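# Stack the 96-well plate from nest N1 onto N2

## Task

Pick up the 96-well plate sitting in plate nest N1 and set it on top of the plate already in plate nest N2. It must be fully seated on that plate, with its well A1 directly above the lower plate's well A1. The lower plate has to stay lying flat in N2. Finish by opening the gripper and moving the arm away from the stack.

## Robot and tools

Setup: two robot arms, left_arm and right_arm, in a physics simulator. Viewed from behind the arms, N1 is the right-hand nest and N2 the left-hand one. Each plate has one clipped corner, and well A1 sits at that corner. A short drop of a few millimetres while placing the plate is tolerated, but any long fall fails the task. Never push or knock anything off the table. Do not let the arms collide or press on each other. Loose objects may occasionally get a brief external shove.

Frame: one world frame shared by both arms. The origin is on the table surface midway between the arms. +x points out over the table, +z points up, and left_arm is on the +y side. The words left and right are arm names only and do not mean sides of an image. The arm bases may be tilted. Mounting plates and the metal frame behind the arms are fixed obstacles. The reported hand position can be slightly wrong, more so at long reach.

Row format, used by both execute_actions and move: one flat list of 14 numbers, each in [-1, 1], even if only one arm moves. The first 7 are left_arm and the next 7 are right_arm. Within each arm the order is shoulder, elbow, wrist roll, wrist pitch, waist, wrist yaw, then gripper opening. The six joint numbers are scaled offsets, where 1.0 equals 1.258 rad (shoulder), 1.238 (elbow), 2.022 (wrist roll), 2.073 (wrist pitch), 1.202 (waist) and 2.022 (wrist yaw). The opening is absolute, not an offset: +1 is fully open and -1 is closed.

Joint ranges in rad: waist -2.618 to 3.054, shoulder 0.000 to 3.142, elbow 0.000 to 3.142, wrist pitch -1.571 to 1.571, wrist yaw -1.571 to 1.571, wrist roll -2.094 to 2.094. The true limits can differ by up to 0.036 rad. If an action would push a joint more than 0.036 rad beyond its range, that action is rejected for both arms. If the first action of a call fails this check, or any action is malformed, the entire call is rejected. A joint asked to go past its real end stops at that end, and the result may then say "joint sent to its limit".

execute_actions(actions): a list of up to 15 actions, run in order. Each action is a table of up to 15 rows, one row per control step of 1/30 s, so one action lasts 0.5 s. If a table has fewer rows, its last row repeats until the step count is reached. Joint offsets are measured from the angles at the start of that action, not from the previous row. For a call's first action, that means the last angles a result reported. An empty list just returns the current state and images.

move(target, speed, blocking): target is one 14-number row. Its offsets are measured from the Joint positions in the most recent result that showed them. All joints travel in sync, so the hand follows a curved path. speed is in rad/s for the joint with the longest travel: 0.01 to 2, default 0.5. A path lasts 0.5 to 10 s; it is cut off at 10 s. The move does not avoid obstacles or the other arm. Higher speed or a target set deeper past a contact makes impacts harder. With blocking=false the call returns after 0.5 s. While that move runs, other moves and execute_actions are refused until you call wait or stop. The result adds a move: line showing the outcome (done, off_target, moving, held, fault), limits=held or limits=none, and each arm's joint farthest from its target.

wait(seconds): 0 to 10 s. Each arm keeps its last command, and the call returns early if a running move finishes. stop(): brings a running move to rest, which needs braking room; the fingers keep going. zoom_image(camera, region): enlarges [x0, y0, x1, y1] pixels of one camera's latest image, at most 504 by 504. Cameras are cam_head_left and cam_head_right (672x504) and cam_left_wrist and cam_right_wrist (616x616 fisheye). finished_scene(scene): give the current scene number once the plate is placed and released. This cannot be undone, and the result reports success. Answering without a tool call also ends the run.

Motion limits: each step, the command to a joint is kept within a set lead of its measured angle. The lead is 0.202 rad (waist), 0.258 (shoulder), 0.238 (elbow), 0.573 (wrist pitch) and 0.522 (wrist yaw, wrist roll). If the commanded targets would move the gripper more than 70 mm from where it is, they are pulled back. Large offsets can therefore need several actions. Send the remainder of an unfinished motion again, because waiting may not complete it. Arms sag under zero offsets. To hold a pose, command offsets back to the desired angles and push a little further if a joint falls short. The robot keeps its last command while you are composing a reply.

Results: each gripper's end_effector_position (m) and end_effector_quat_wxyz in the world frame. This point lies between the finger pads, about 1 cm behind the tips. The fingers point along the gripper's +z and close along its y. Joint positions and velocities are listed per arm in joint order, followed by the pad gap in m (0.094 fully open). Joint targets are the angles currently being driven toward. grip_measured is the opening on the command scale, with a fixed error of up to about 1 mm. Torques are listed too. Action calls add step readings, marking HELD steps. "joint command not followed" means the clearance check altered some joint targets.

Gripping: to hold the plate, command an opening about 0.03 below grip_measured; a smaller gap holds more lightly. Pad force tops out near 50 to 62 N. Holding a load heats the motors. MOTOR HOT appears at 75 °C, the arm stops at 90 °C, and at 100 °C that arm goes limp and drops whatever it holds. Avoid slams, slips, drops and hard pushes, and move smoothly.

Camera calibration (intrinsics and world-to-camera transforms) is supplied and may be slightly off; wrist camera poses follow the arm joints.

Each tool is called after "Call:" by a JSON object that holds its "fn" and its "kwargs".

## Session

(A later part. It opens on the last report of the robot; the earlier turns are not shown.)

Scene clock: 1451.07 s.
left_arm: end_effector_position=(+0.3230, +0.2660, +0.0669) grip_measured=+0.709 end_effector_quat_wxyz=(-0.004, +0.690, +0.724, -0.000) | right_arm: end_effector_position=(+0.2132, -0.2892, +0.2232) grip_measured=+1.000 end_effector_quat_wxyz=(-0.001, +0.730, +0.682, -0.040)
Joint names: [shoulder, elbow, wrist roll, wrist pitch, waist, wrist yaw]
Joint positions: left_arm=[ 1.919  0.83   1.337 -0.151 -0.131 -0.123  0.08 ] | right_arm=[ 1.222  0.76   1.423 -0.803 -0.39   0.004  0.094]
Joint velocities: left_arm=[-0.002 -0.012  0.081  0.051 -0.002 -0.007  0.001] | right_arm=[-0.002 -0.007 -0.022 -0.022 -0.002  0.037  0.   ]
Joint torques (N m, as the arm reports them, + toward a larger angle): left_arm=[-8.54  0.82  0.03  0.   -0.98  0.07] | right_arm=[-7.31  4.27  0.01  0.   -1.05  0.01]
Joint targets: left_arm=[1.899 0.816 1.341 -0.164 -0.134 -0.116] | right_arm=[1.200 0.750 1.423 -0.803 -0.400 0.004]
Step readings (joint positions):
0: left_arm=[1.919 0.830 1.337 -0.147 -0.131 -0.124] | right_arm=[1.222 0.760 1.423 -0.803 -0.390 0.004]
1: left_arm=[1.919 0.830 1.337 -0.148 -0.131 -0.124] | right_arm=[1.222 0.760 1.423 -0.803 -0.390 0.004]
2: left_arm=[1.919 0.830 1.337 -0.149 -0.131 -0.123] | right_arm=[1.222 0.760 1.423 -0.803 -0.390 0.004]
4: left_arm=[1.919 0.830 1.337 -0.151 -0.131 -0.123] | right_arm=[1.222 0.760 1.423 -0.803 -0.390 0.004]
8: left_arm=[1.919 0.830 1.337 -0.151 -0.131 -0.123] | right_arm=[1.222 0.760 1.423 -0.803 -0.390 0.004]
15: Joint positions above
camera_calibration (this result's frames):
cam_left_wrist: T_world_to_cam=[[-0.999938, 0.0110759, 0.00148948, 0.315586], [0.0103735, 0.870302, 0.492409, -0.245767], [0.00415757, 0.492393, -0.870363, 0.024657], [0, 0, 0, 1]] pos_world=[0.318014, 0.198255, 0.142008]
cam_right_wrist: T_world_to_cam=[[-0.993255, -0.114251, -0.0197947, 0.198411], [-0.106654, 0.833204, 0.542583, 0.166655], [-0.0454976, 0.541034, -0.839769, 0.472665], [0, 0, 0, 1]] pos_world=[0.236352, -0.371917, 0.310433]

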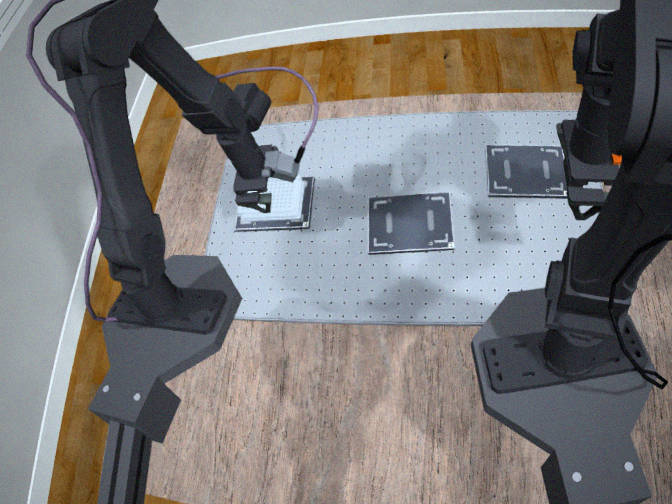

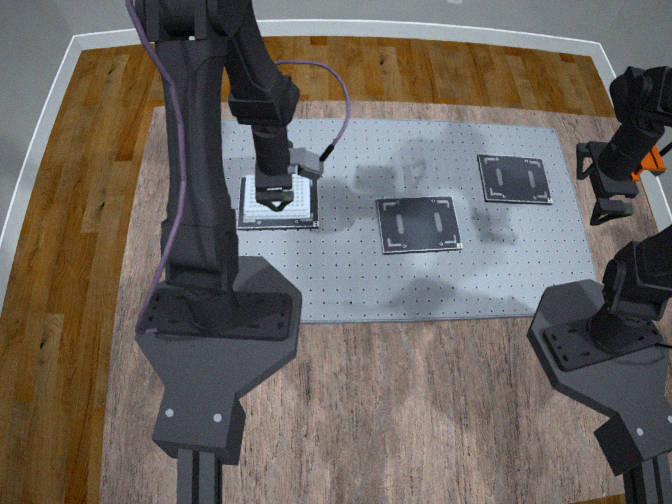

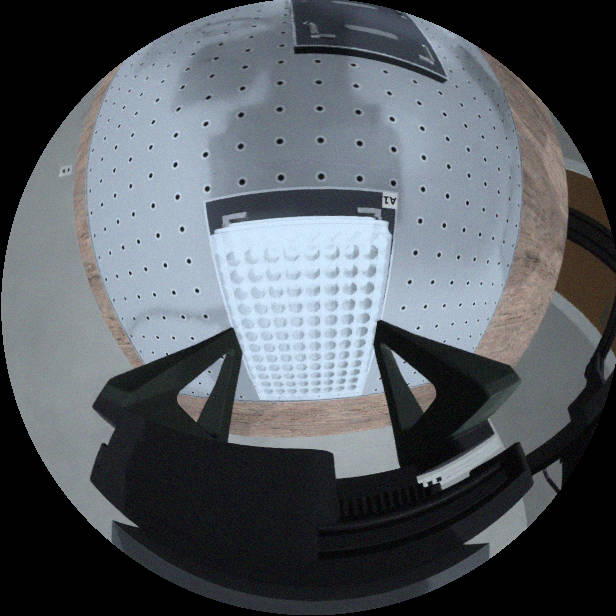

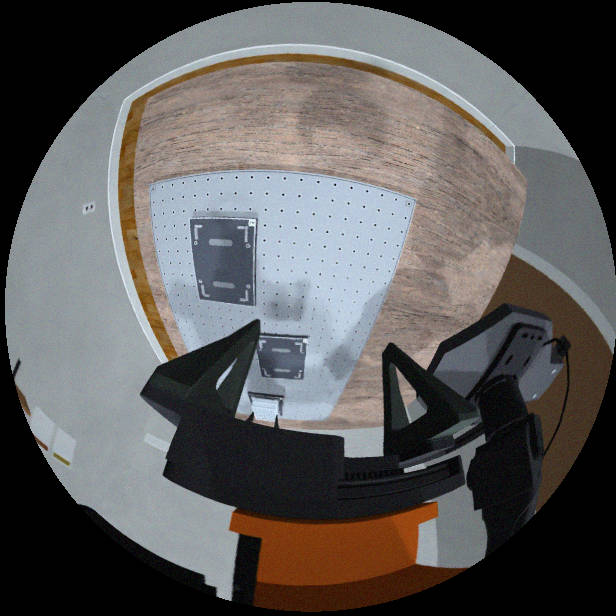

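Call:
{"fn": "execute_actions", "kwargs": {"actions": [[[-0.016,-0.0113,0.002,-0.005,-0.002,0.012,0.67,-0.0175,-0.008,0,0,-0.008,0,1],[-0.016,-0.0113,0.002,-0.005,-0.002,0.012,0.67,-0.0175,-0.008,0,0,-0.008,0,1],[-0.016,-0.0113,0.002,-0.005,-0.002,0.0035,0.67,-0.0175,-0.008,0,0,-0.008,0,1]]]}}

Scene clock: 1454.07 s.
left_arm: end_effector_position=(+0.3229, +0.2654, +0.0669) grip_measured=+0.709 end_effector_quat_wxyz=(-0.003, +0.690, +0.724, -0.002) | right_arm: end_effector_position=(+0.2132, -0.2892, +0.2232) grip_measured=+1.000 end_effector_quat_wxyz=(-0.001, +0.730, +0.682, -0.040)
Joint names: [shoulder, elbow, wrist roll, wrist pitch, waist, wrist yaw]
Joint positions: left_arm=[ 1.919  0.83   1.337 -0.151 -0.131 -0.12   0.08 ] | right_arm=[ 1.222  0.76   1.423 -0.803 -0.39   0.004  0.094]
Joint velocities: left_arm=[-0.017  0.002  0.007 -0.007 -0.007 -0.051  0.001] | right_arm=[ 0.002 -0.002  0.022 -0.007 -0.007 -0.051  0.   ]
Joint torques (N m, as the arm reports them, + toward a larger angle): left_arm=[-8.54  0.82  0.03  0.03 -0.98  0.04] | right_arm=[-7.33  4.28  0.01  0.   -1.02  0.01]
Joint targets: left_arm=[1.899 0.816 1.341 -0.161 -0.134 -0.116] | right_arm=[1.200 0.750 1.423 -0.803 -0.400 0.004]
Step readings (joint positions):
0: left_arm=[1.919 0.830 1.337 -0.151 -0.131 -0.123] | right_arm=[1.222 0.760 1.423 -0.803 -0.390 0.004]
1: left_arm=[1.919 0.830 1.337 -0.151 -0.131 -0.122] | right_arm=[1.222 0.760 1.423 -0.803 -0.390 0.004]
2: left_arm=[1.919 0.830 1.337 -0.151 -0.131 -0.120] | right_arm=[1.222 0.760 1.423 -0.803 -0.390 0.004]
4: left_arm=[1.919 0.830 1.337 -0.151 -0.131 -0.120] | right_arm=[1.222 0.760 1.423 -0.803 -0.390 0.004]
8: left_arm=[1.919 0.830 1.337 -0.151 -0.131 -0.120] | right_arm=[1.222 0.760 1.423 -0.803 -0.390 0.004]
15: Joint positions above
camera_calibration (this result's frames):
cam_left_wrist: T_world_to_cam=[[-0.999937, 0.0110562, 0.00208971, 0.315444], [0.0106641, 0.871959, 0.489463, -0.245578], [0.00358946, 0.489454, -0.872022, 0.0260263], [0, 0, 0, 1]] pos_world=[0.31795, 0.197908, 0.142238]
cam_right_wrist: T_world_to_cam=[[-0.993255, -0.114251, -0.0197947, 0.198411], [-0.106654, 0.833204, 0.542583, 0.166655], [-0.0454976, 0.541034, -0.839769, 0.472665], [0, 0, 0, 1]] pos_world=[0.236352, -0.371917, 0.310433]

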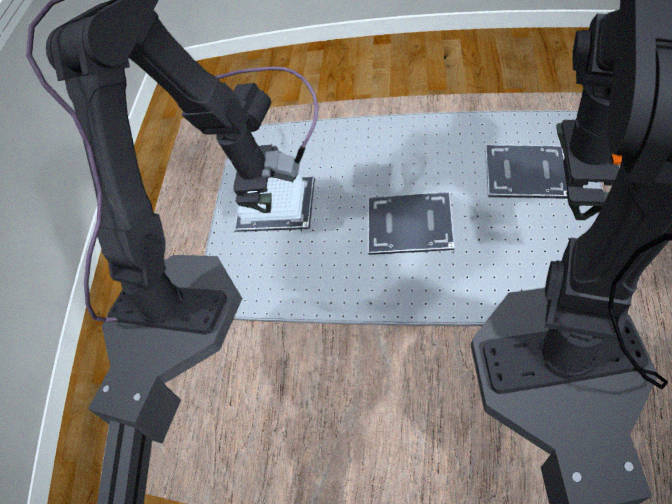

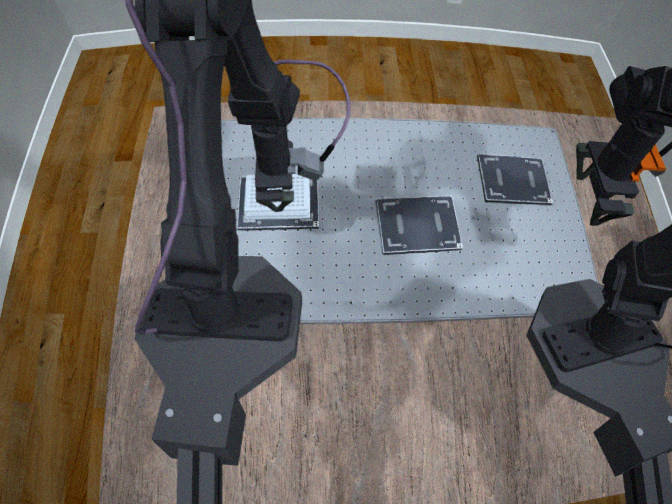

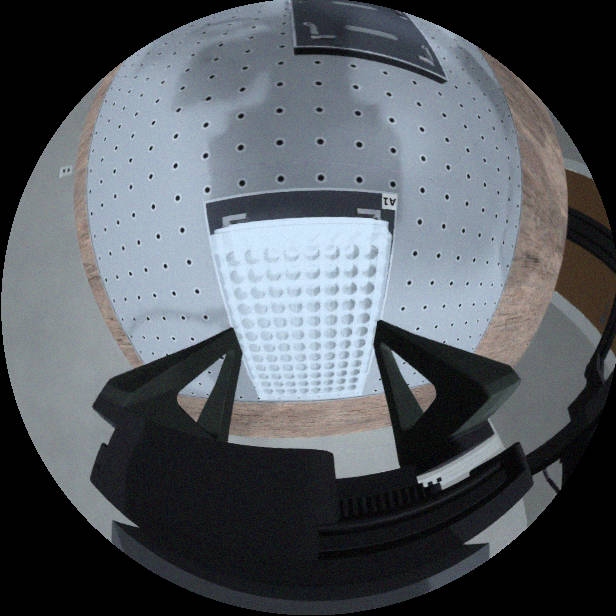

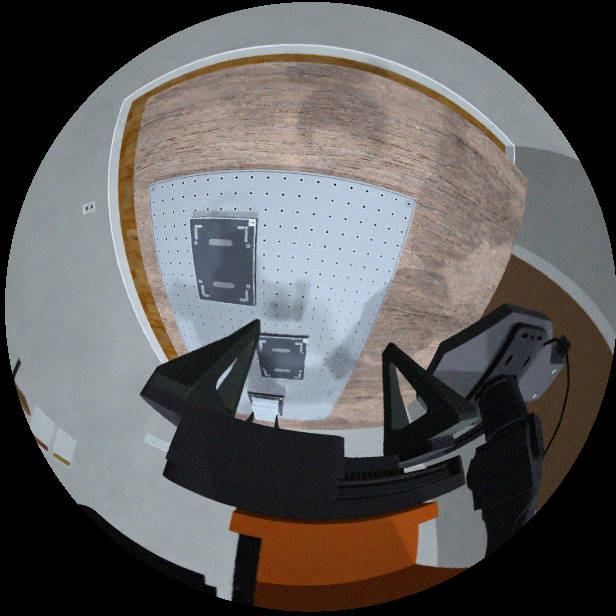

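Call:
{"fn": "zoom_image", "kwargs": {"camera": "cam_left_wrist", "region": [204, 205, 254, 245]}}

Call:
{"fn": "zoom_image", "kwargs": {"camera": "cam_left_wrist", "region": [352, 200, 402, 240]}}

Region (204, 205, 254, 245) of cam_left_wrist's 616x616 image, scaled by 10.080, with more detail than that image has; it fills the top 403 rows of this view, and the rest is white.

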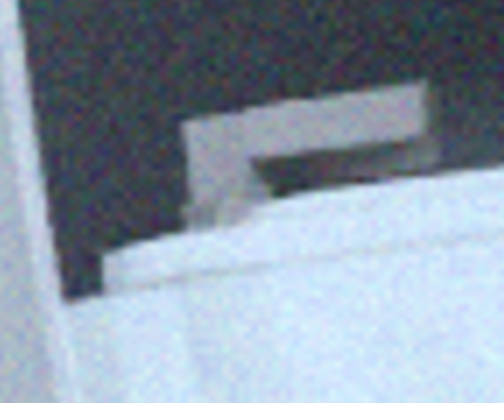

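Region (352, 200, 402, 240) of cam_left_wrist's 616x616 image, scaled by 10.080, with more detail than that image has; it fills the top 403 rows of this view, and the rest is white.

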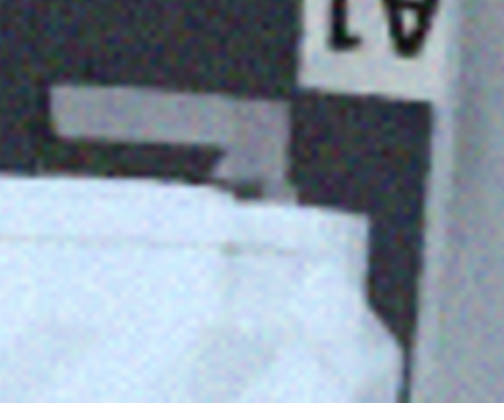

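Call:
{"fn": "zoom_image", "kwargs": {"camera": "cam_left_wrist", "region": [240, 208, 300, 238]}}

Call:
{"fn": "zoom_image", "kwargs": {"camera": "cam_left_wrist", "region": [310, 205, 370, 235]}}

Region (240, 208, 300, 238) of cam_left_wrist's 616x616 image, scaled by 8.400, with more detail than that image has.

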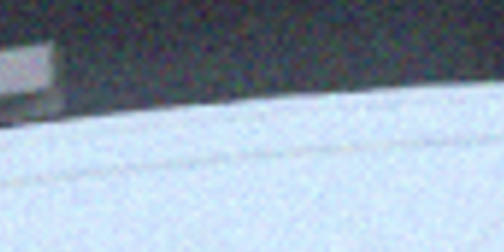

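Region (310, 205, 370, 235) of cam_left_wrist's 616x616 image, scaled by 8.400, with more detail than that image has.

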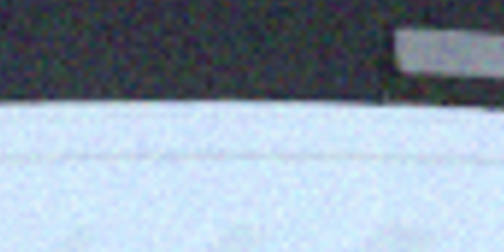

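Call:
{"fn": "execute_actions", "kwargs": {"actions": [[[0.0191,-0.0113,0.002,0.0068,-0.002,0.0015,0.67,-0.0175,-0.008,0,0,-0.008,0,1],[0.0191,-0.0113,0.002,0.0077,-0.002,0.0015,0.67,-0.0175,-0.008,0,0,-0.008,0,1],[0.0165,-0.0113,0.002,0.0086,-0.002,0.0015,0.67,-0.0175,-0.008,0,0,-0.008,0,1],[0.0165,-0.0113,0.002,0.0099,-0.002,0.0015,0.67,-0.0175,-0.008,0,0,-0.008,0,1],[0.0175,-0.0113,0.002,0.0111,-0.002,0.0015,0.67,-0.0175,-0.008,0,0,-0.008,0,1],[0.0191,-0.0113,0.002,0.0122,-0.002,0.0015,0.67,-0.0175,-0.008,0,0,-0.008,0,1],[0.0207,-0.0113,0.002,0.0133,-0.002,0.0015,0.67,-0.0175,-0.008,0,0,-0.008,0,1],[0.0223,-0.0113,0.002,0.0143,-0.002,0.0015,0.67,-0.0175,-0.008,0,0,-0.008,0,1],[0.0238,-0.0113,0.002,0.0153,-0.002,0.0015,0.67,-0.0175,-0.008,0,0,-0.008,0,1],[0.0254,-0.0113,0.002,0.0164,-0.002,0.0015,0.67,-0.0175,-0.008,0,0,-0.008,0,1],[0.027,-0.0113,0.002,0.0174,-0.002,0.0015,0.67,-0.0175,-0.008,0,0,-0.008,0,1],[0.0286,-0.0113,0.002,0.0183,-0.002,0.0015,0.67,-0.0175,-0.008,0,0,-0.008,0,1],[0.0302,-0.0113,0.002,0.019,-0.002,0.0015,0.67,-0.0175,-0.008,0,0,-0.008,0,1],[0.0302,-0.0113,0.002,0.019,-0.002,0.0015,0.67,-0.0175,-0.008,0,0,-0.008,0,1],[0.0302,-0.0113,0.002,0.019,-0.002,0.0015,0.67,-0.0175,-0.008,0,0,-0.008,0,1]]]}}

Scene clock: 1506.13 s.
left_arm: end_effector_position=(+0.3222, +0.2648, +0.0607) grip_measured=+0.709 end_effector_quat_wxyz=(-0.003, +0.690, +0.724, -0.001) | right_arm: end_effector_position=(+0.2132, -0.2892, +0.2232) grip_measured=+1.000 end_effector_quat_wxyz=(-0.001, +0.730, +0.682, -0.040)
Joint names: [shoulder, elbow, wrist roll, wrist pitch, waist, wrist yaw]
Joint positions: left_arm=[ 1.943  0.83   1.337 -0.126 -0.131 -0.12   0.08 ] | right_arm=[ 1.222  0.76   1.423 -0.803 -0.39   0.004  0.094]
Joint velocities: left_arm=[-0.017 -0.007 -0.037  0.037  0.007  0.022  0.001] | right_arm=[-0.007  0.002 -0.022  0.037  0.002  0.007  0.   ]
Joint torques (N m, as the arm reports them, + toward a larger angle): left_arm=[-6.19  0.65  0.02  0.26 -0.94  0.06] | right_arm=[-7.32  4.25  0.01  0.   -1.02  0.01]
Joint targets: left_arm=[1.957 0.816 1.341 -0.112 -0.134 -0.117] | right_arm=[1.200 0.750 1.423 -0.803 -0.400 0.004]
Step readings (joint positions):
0: left_arm=[1.919 0.830 1.337 -0.151 -0.131 -0.120] | right_arm=[1.222 0.760 1.423 -0.803 -0.390 0.004]
1: left_arm=[1.921 0.830 1.337 -0.150 -0.131 -0.120] | right_arm=[1.222 0.760 1.423 -0.803 -0.390 0.004]
2: left_arm=[1.924 0.830 1.337 -0.146 -0.131 -0.120] | right_arm=[1.222 0.760 1.423 -0.803 -0.390 0.004]
4: left_arm=[1.931 0.830 1.337 -0.143 -0.131 -0.120] | right_arm=[1.222 0.760 1.423 -0.803 -0.390 0.004]
8: left_arm=[1.936 0.830 1.337 -0.138 -0.131 -0.120] | right_arm=[1.222 0.760 1.423 -0.803 -0.390 0.004]
15: Joint positions above
camera_calibration (this result's frames):
cam_left_wrist: T_world_to_cam=[[-0.99994, 0.0109228, 0.000904008, 0.314962], [0.00996662, 0.87188, 0.489619, -0.241838], [0.00455984, 0.489599, -0.871936, 0.0205919], [0, 0, 0, 1]] pos_world=[0.31726, 0.197332, 0.136079]
cam_right_wrist: T_world_to_cam=[[-0.993255, -0.114251, -0.0197947, 0.198411], [-0.106654, 0.833204, 0.542583, 0.166655], [-0.0454976, 0.541034, -0.839769, 0.472665], [0, 0, 0, 1]] pos_world=[0.236352, -0.371917, 0.310433]

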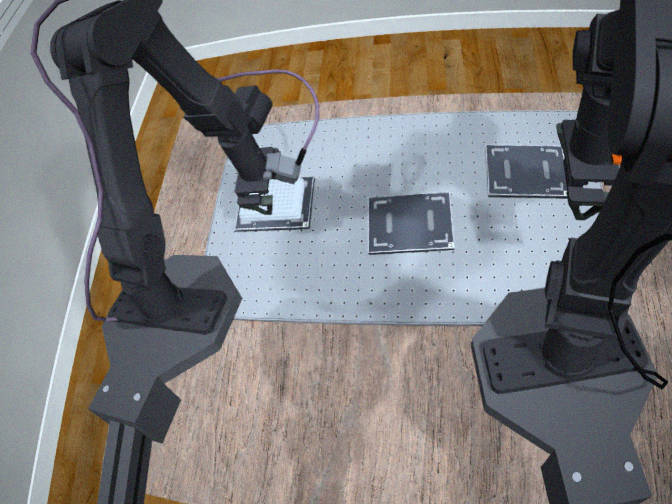

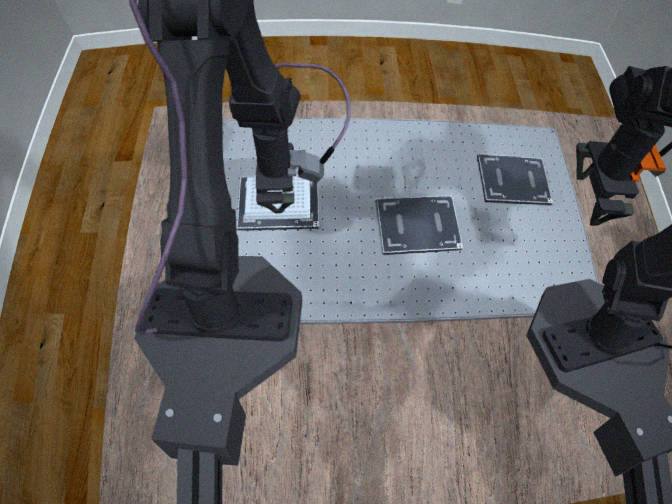

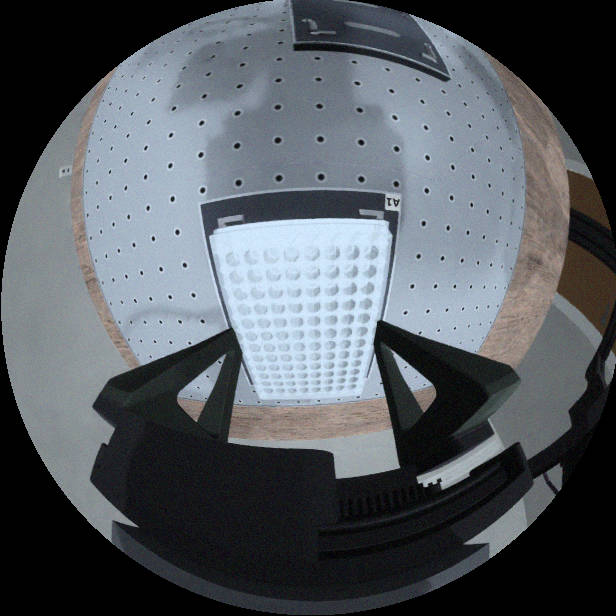

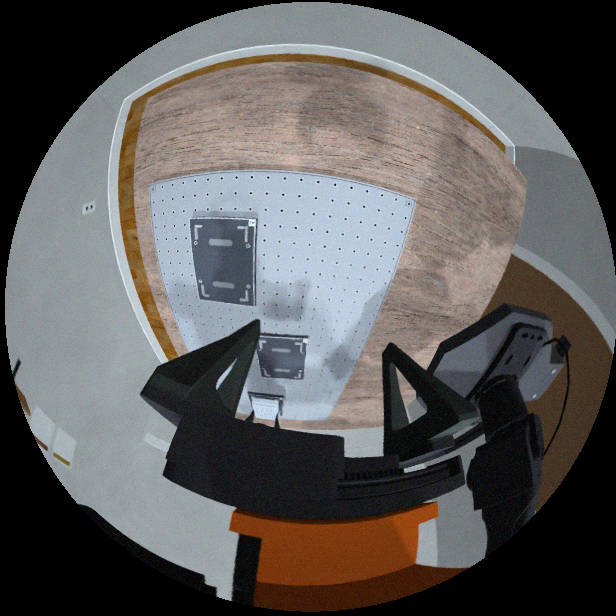

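Call:
{"fn": "zoom_image", "kwargs": {"camera": "cam_left_wrist", "region": [204, 205, 254, 245]}}

Call:
{"fn": "zoom_image", "kwargs": {"camera": "cam_left_wrist", "region": [352, 200, 402, 240]}}

Region (204, 205, 254, 245) of cam_left_wrist's 616x616 image, scaled by 10.080, with more detail than that image has; it fills the top 403 rows of this view, and the rest is white.

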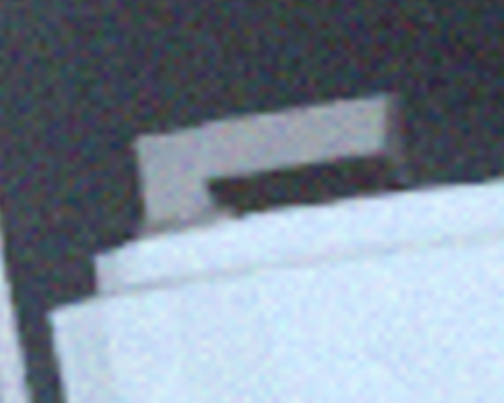

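Region (352, 200, 402, 240) of cam_left_wrist's 616x616 image, scaled by 10.080, with more detail than that image has; it fills the top 403 rows of this view, and the rest is white.

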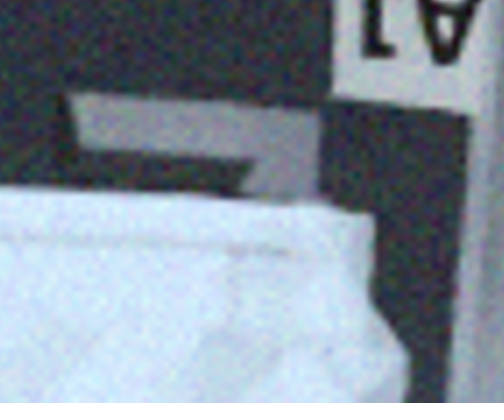

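Call:
{"fn": "execute_actions", "kwargs": {"actions": [[[0.0095,-0.0113,0.002,0.0145,-0.002,0.0015,0.67,-0.0175,-0.008,0,0,-0.008,0,1],[0.0095,-0.0113,0.002,0.0145,-0.002,0.0015,0.67,-0.0175,-0.008,0,0,-0.008,0,1],[0.0095,-0.0113,0.002,0.005,-0.002,0.0015,0.67,-0.0175,-0.008,0,0,-0.008,0,1]]]}}

Scene clock: 1518.07 s.
left_arm: end_effector_position=(+0.3224, +0.2648, +0.0607) grip_measured=+0.709 end_effector_quat_wxyz=(-0.003, +0.690, +0.724, -0.001) | right_arm: end_effector_position=(+0.2132, -0.2892, +0.2232) grip_measured=+1.000 end_effector_quat_wxyz=(-0.001, +0.730, +0.682, -0.040)
Joint names: [shoulder, elbow, wrist roll, wrist pitch, waist, wrist yaw]
Joint positions: left_arm=[ 1.943  0.83   1.337 -0.125 -0.131 -0.12   0.08 ] | right_arm=[ 1.222  0.76   1.423 -0.803 -0.39   0.004  0.094]
Joint velocities: left_arm=[-0.017  0.007 -0.022 -0.066 -0.007  0.022 -0.   ] | right_arm=[ 0.002  0.017 -0.022  0.051 -0.012 -0.022  0.   ]
Joint torques (N m, as the arm reports them, + toward a larger angle): left_arm=[-6.34  0.71  0.03  0.22 -1.    0.04] | right_arm=[-7.36  4.27  0.01  0.   -1.07  0.02]
Joint targets: left_arm=[1.955 0.816 1.341 -0.116 -0.134 -0.117] | right_arm=[1.200 0.750 1.423 -0.803 -0.400 0.004]
Step readings (joint positions):
0: left_arm=[1.943 0.830 1.337 -0.126 -0.131 -0.120] | right_arm=[1.222 0.760 1.423 -0.803 -0.390 0.004]
1: left_arm=[1.943 0.830 1.337 -0.125 -0.131 -0.120] | right_arm=[1.222 0.760 1.423 -0.803 -0.390 0.004]
2: left_arm=[1.943 0.830 1.337 -0.125 -0.131 -0.120] | right_arm=[1.222 0.760 1.423 -0.803 -0.390 0.004]
4: left_arm=[1.943 0.830 1.337 -0.125 -0.131 -0.120] | right_arm=[1.222 0.760 1.423 -0.803 -0.390 0.004]
8: left_arm=[1.943 0.830 1.337 -0.125 -0.131 -0.120] | right_arm=[1.222 0.760 1.423 -0.803 -0.390 0.004]
15: Joint positions above
camera_calibration (this result's frames):
cam_left_wrist: T_world_to_cam=[[-0.999941, 0.0108324, 0.000158019, 0.315218], [0.00952322, 0.871949, 0.489504, -0.241677], [0.00516472, 0.489477, -0.872001, 0.0204482], [0, 0, 0, 1]] pos_world=[0.317395, 0.197307, 0.136083]
cam_right_wrist: T_world_to_cam=[[-0.993255, -0.114251, -0.0197947, 0.198411], [-0.106654, 0.833204, 0.542583, 0.166655], [-0.0454976, 0.541034, -0.839769, 0.472665], [0, 0, 0, 1]] pos_world=[0.236352, -0.371917, 0.310433]

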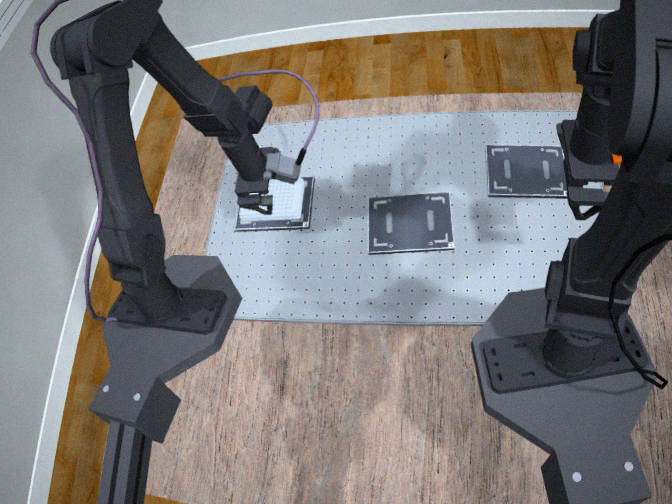

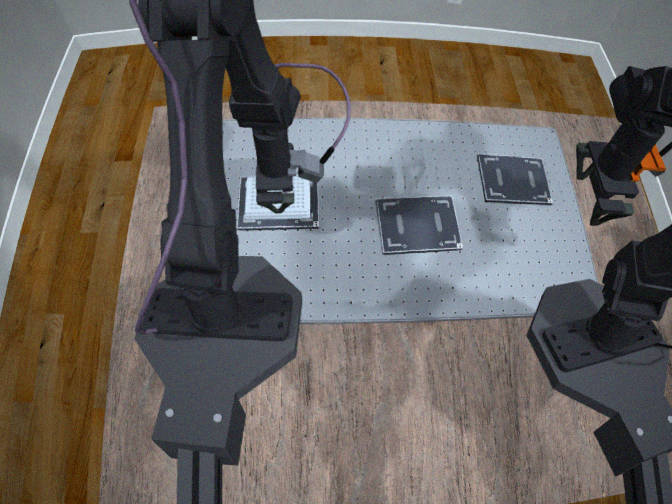

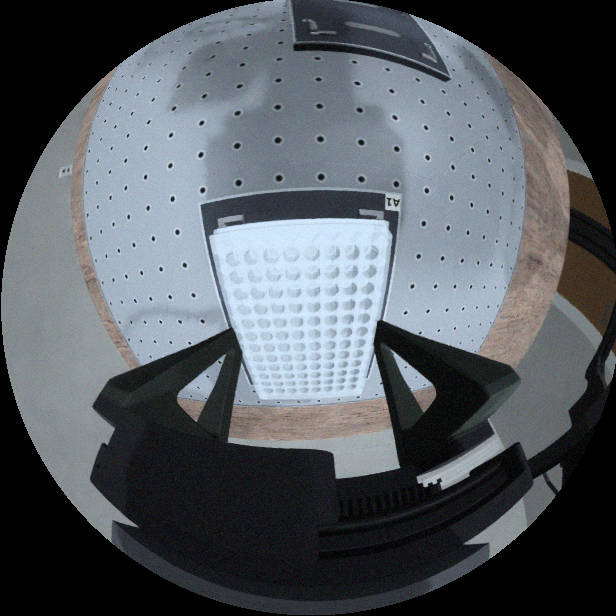

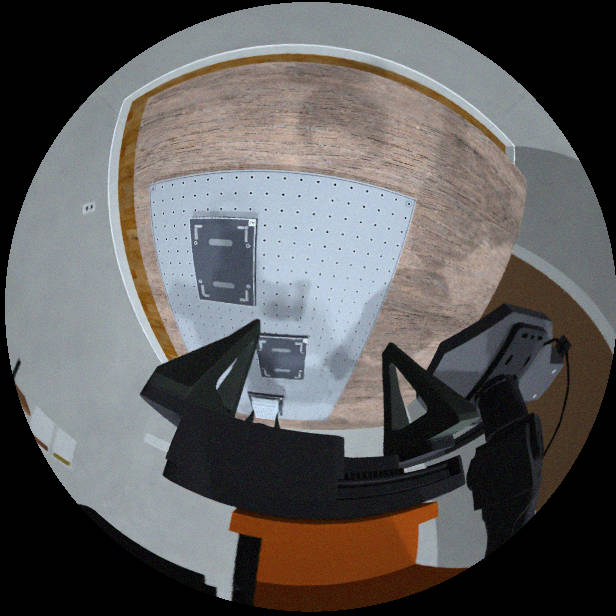

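Call:
{"fn": "execute_actions", "kwargs": {"actions": [[[-0.005,-0.0113,0.002,0.001,-0.002,0.0015,0.67,-0.0175,-0.008,0,0,-0.008,0,1],[-0.010,-0.0113,0.002,0.001,-0.002,0.0015,0.67,-0.0175,-0.008,0,0,-0.008,0,1],[-0.014,-0.0113,0.002,0.001,-0.002,0.0015,0.67,-0.0175,-0.008,0,0,-0.008,0,1],[-0.017,-0.0113,0.002,0.001,-0.002,0.0015,0.67,-0.0175,-0.008,0,0,-0.008,0,1],[-0.019,-0.0113,0.002,0.001,-0.002,0.0015,0.67,-0.0175,-0.008,0,0,-0.008,0,1],[-0.021,-0.0113,0.002,0.001,-0.002,0.0015,0.67,-0.0175,-0.008,0,0,-0.008,0,1],[-0.022,-0.0113,0.002,0.001,-0.002,0.0015,0.67,-0.0175,-0.008,0,0,-0.008,0,1],[-0.023,-0.0113,0.002,0.001,-0.002,0.0015,0.67,-0.0175,-0.008,0,0,-0.008,0,1],[-0.0235,-0.0113,0.002,0.001,-0.002,0.0015,0.67,-0.0175,-0.008,0,0,-0.008,0,1]]]}}

Scene clock: 1542.27 s.
left_arm: end_effector_position=(+0.3237, +0.2647, +0.0620) grip_measured=+0.709 end_effector_quat_wxyz=(-0.001, +0.690, +0.724, +0.000) | right_arm: end_effector_position=(+0.2132, -0.2892, +0.2232) grip_measured=+1.000 end_effector_quat_wxyz=(-0.001, +0.730, +0.682, -0.040)
Joint names: [shoulder, elbow, wrist roll, wrist pitch, waist, wrist yaw]
Joint positions: left_arm=[ 1.938  0.83   1.337 -0.126 -0.131 -0.12   0.08 ] | right_arm=[ 1.222  0.76   1.423 -0.803 -0.39   0.004  0.094]
Joint velocities: left_arm=[ 0.007  0.017  0.081 -0.066 -0.012 -0.051  0.   ] | right_arm=[ 0.007 -0.007  0.007 -0.051  0.002 -0.037  0.   ]
Joint torques (N m, as the arm reports them, + toward a larger angle): left_arm=[-8.9   0.74  0.03  0.16 -0.98  0.04] | right_arm=[-7.32  4.24  0.02  0.   -1.03  0.01]
Joint targets: left_arm=[1.913 0.816 1.341 -0.123 -0.134 -0.117] | right_arm=[1.200 0.750 1.423 -0.803 -0.400 0.004]
Step readings (joint positions):
0: left_arm=[1.943 0.830 1.337 -0.125 -0.131 -0.120] | right_arm=[1.222 0.760 1.423 -0.803 -0.390 0.004]
1: left_arm=[1.943 0.830 1.337 -0.126 -0.131 -0.120] | right_arm=[1.222 0.760 1.423 -0.803 -0.390 0.004]
2: left_arm=[1.943 0.830 1.337 -0.126 -0.131 -0.120] | right_arm=[1.222 0.760 1.423 -0.803 -0.390 0.004]
4: left_arm=[1.943 0.830 1.337 -0.126 -0.131 -0.120] | right_arm=[1.222 0.760 1.423 -0.803 -0.390 0.004]
8: left_arm=[1.940 0.830 1.337 -0.126 -0.131 -0.120] | right_arm=[1.222 0.760 1.423 -0.803 -0.390 0.004]
15: Joint positions above
camera_calibration (this result's frames):
cam_left_wrist: T_world_to_cam=[[-0.999938, 0.0102876, -0.00431765, 0.316952], [0.00686448, 0.872364, 0.488808, -0.241443], [0.00879524, 0.488748, -0.872381, 0.0206444], [0, 0, 0, 1]] pos_world=[0.318408, 0.197276, 0.137398]
cam_right_wrist: T_world_to_cam=[[-0.993255, -0.114251, -0.0197947, 0.198411], [-0.106654, 0.833204, 0.542583, 0.166655], [-0.0454976, 0.541034, -0.839769, 0.472665], [0, 0, 0, 1]] pos_world=[0.236352, -0.371917, 0.310433]

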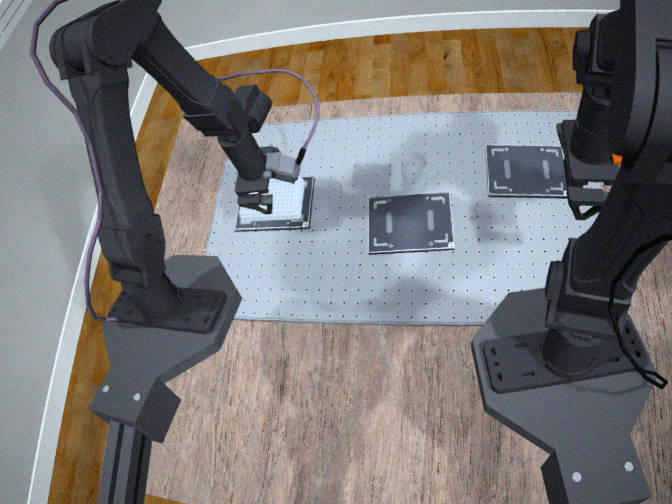

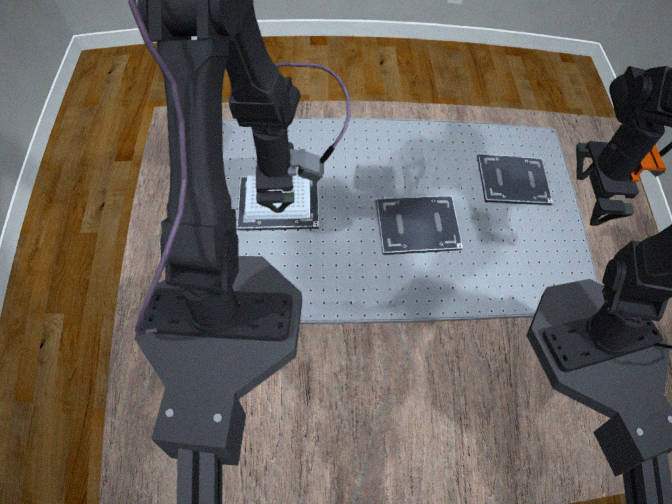

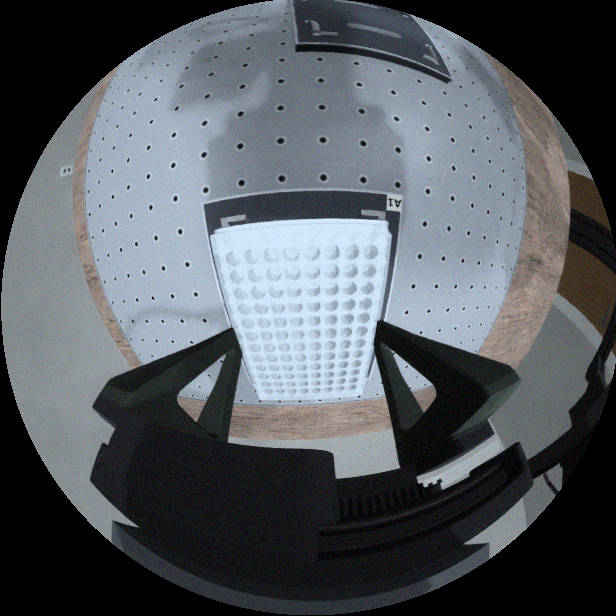

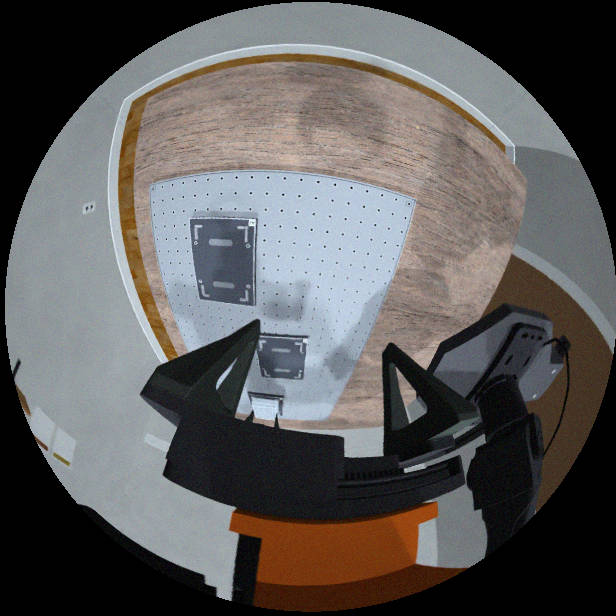

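Now at (0.3237, 0.2647, 0.0620). Check the in-hand state and alignment.

Call:
{"fn": "zoom_image", "kwargs": {"camera": "cam_left_wrist", "region": [204, 205, 254, 245]}}

Call:
{"fn": "zoom_image", "kwargs": {"camera": "cam_left_wrist", "region": [352, 200, 402, 240]}}

Region (204, 205, 254, 245) of cam_left_wrist's 616x616 image, scaled by 10.080, with more detail than that image has; it fills the top 403 rows of this view, and the rest is white.

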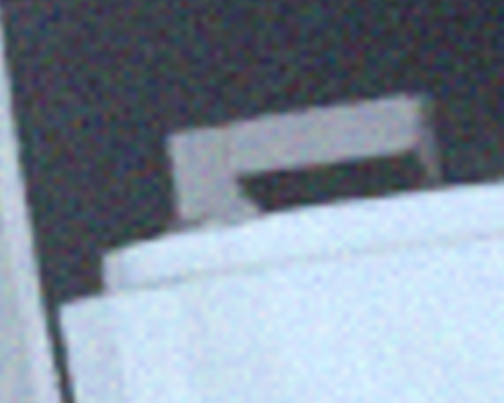

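Region (352, 200, 402, 240) of cam_left_wrist's 616x616 image, scaled by 10.080, with more detail than that image has; it fills the top 403 rows of this view, and the rest is white.

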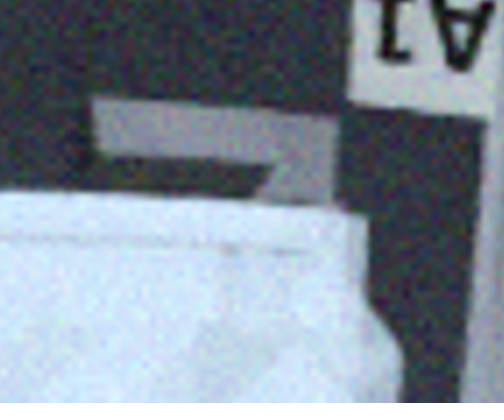

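Call:
{"fn": "zoom_image", "kwargs": {"camera": "cam_left_wrist", "region": [240, 212, 280, 236]}}

Call:
{"fn": "zoom_image", "kwargs": {"camera": "cam_left_wrist", "region": [325, 208, 365, 232]}}

Region (240, 212, 280, 236) of cam_left_wrist's 616x616 image, scaled by 12.600, with more detail than that image has; it fills the top 302 rows of this view, and the rest is white.

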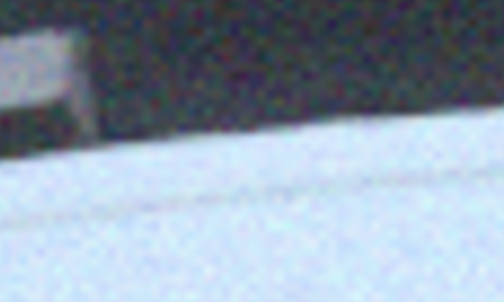

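Region (325, 208, 365, 232) of cam_left_wrist's 616x616 image, scaled by 12.600, with more detail than that image has; it fills the top 302 rows of this view, and the rest is white.

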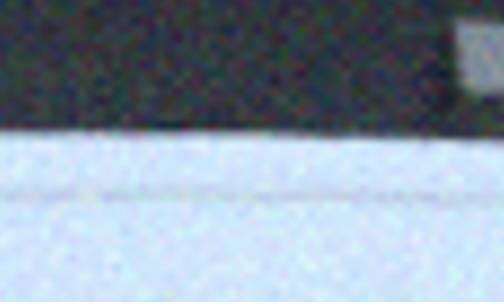

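Call:
{"fn": "execute_actions", "kwargs": {"actions": [[[-0.018,-0.0113,0.002,-0.010,0.0125,0.0015,0.67,-0.0175,-0.008,0,0,-0.008,0,1],[-0.018,-0.0113,0.002,-0.004,0.0,0.0015,0.67,-0.0175,-0.008,0,0,-0.008,0,1]]]}}

Scene clock: 1567.23 s.
left_arm: end_effector_position=(+0.3236, +0.2652, +0.0620) grip_measured=+0.709 end_effector_quat_wxyz=(-0.001, +0.690, +0.724, +0.000) | right_arm: end_effector_position=(+0.2132, -0.2892, +0.2232) grip_measured=+1.000 end_effector_quat_wxyz=(-0.001, +0.730, +0.682, -0.040)
Joint names: [shoulder, elbow, wrist roll, wrist pitch, waist, wrist yaw]
Joint positions: left_arm=[ 1.938  0.83   1.337 -0.127 -0.13  -0.121  0.08 ] | right_arm=[ 1.222  0.76   1.423 -0.803 -0.39   0.004  0.094]
Joint velocities: left_arm=[-0.007 -0.002 -0.037  0.007 -0.002  0.037 -0.   ] | right_arm=[ 0.017 -0.007  0.066  0.037 -0.002  0.007  0.   ]
Joint torques (N m, as the arm reports them, + toward a larger angle): left_arm=[-8.77  0.72  0.03  0.06 -0.71  0.03] | right_arm=[-7.34  4.28  0.01  0.   -1.02  0.01]
Joint targets: left_arm=[1.915 0.816 1.341 -0.134 -0.131 -0.117] | right_arm=[1.200 0.750 1.423 -0.803 -0.400 0.004]
Step readings (joint positions):
0: left_arm=[1.938 0.830 1.337 -0.126 -0.131 -0.120] | right_arm=[1.222 0.760 1.423 -0.803 -0.390 0.004]
1: left_arm=[1.938 0.830 1.337 -0.127 -0.130 -0.120] | right_arm=[1.222 0.760 1.423 -0.803 -0.390 0.004]
2: left_arm=[1.938 0.830 1.337 -0.127 -0.130 -0.121] | right_arm=[1.222 0.760 1.423 -0.803 -0.390 0.004]
4: left_arm=[1.938 0.830 1.337 -0.127 -0.130 -0.121] | right_arm=[1.222 0.760 1.423 -0.803 -0.390 0.004]
8: left_arm=[1.938 0.830 1.337 -0.127 -0.130 -0.121] | right_arm=[1.222 0.760 1.423 -0.803 -0.390 0.004]
15: Joint positions above
camera_calibration (this result's frames):
cam_left_wrist: T_world_to_cam=[[-0.99995, 0.00931251, -0.00364564, 0.317058], [0.00633232, 0.871741, 0.489926, -0.241657], [0.0077405, 0.489878, -0.871756, 0.0203324], [0, 0, 0, 1]] pos_world=[0.318415, 0.197749, 0.137275]
cam_right_wrist: T_world_to_cam=[[-0.993255, -0.114251, -0.0197947, 0.198411], [-0.106654, 0.833204, 0.542583, 0.166655], [-0.0454976, 0.541034, -0.839769, 0.472665], [0, 0, 0, 1]] pos_world=[0.236352, -0.371917, 0.310433]

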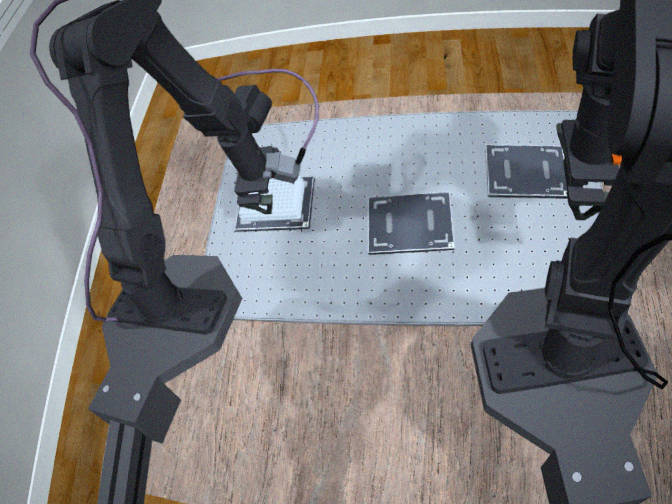

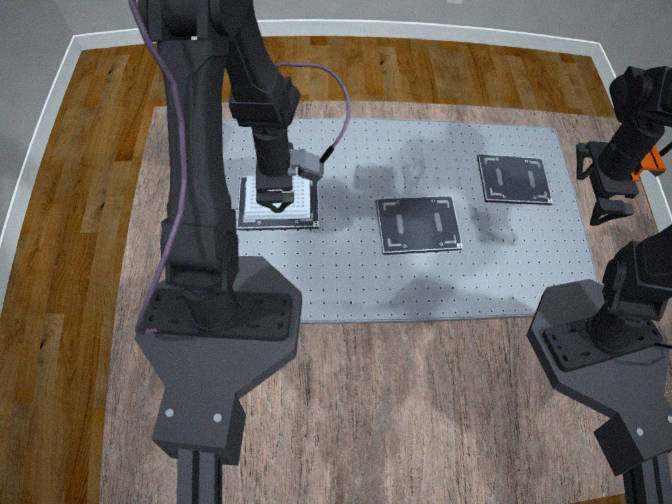

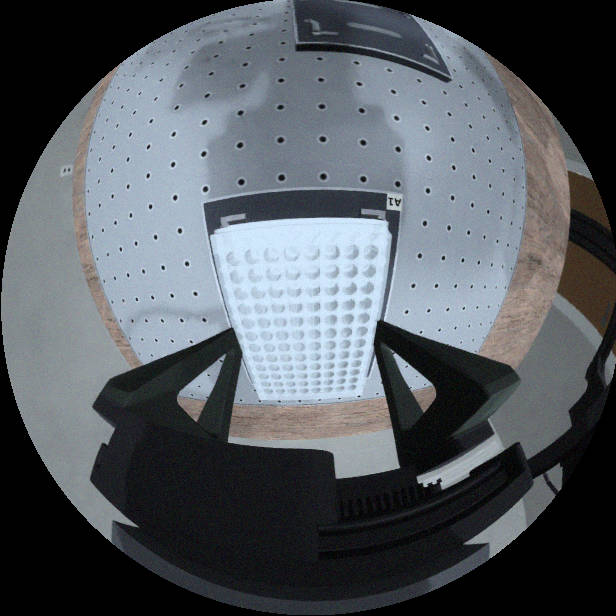

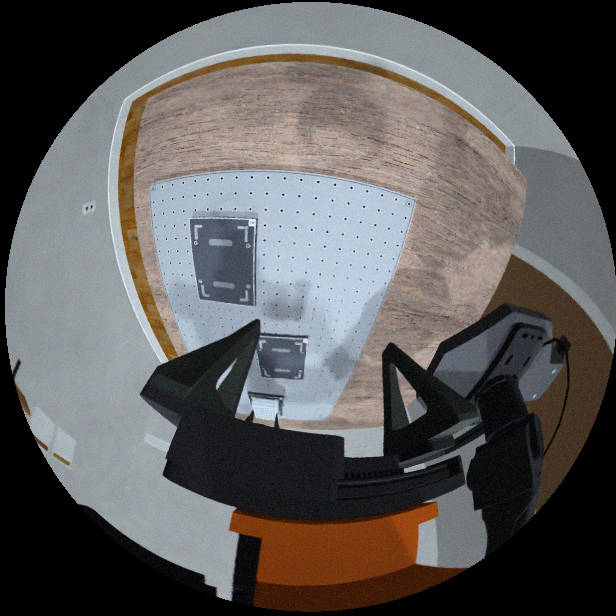

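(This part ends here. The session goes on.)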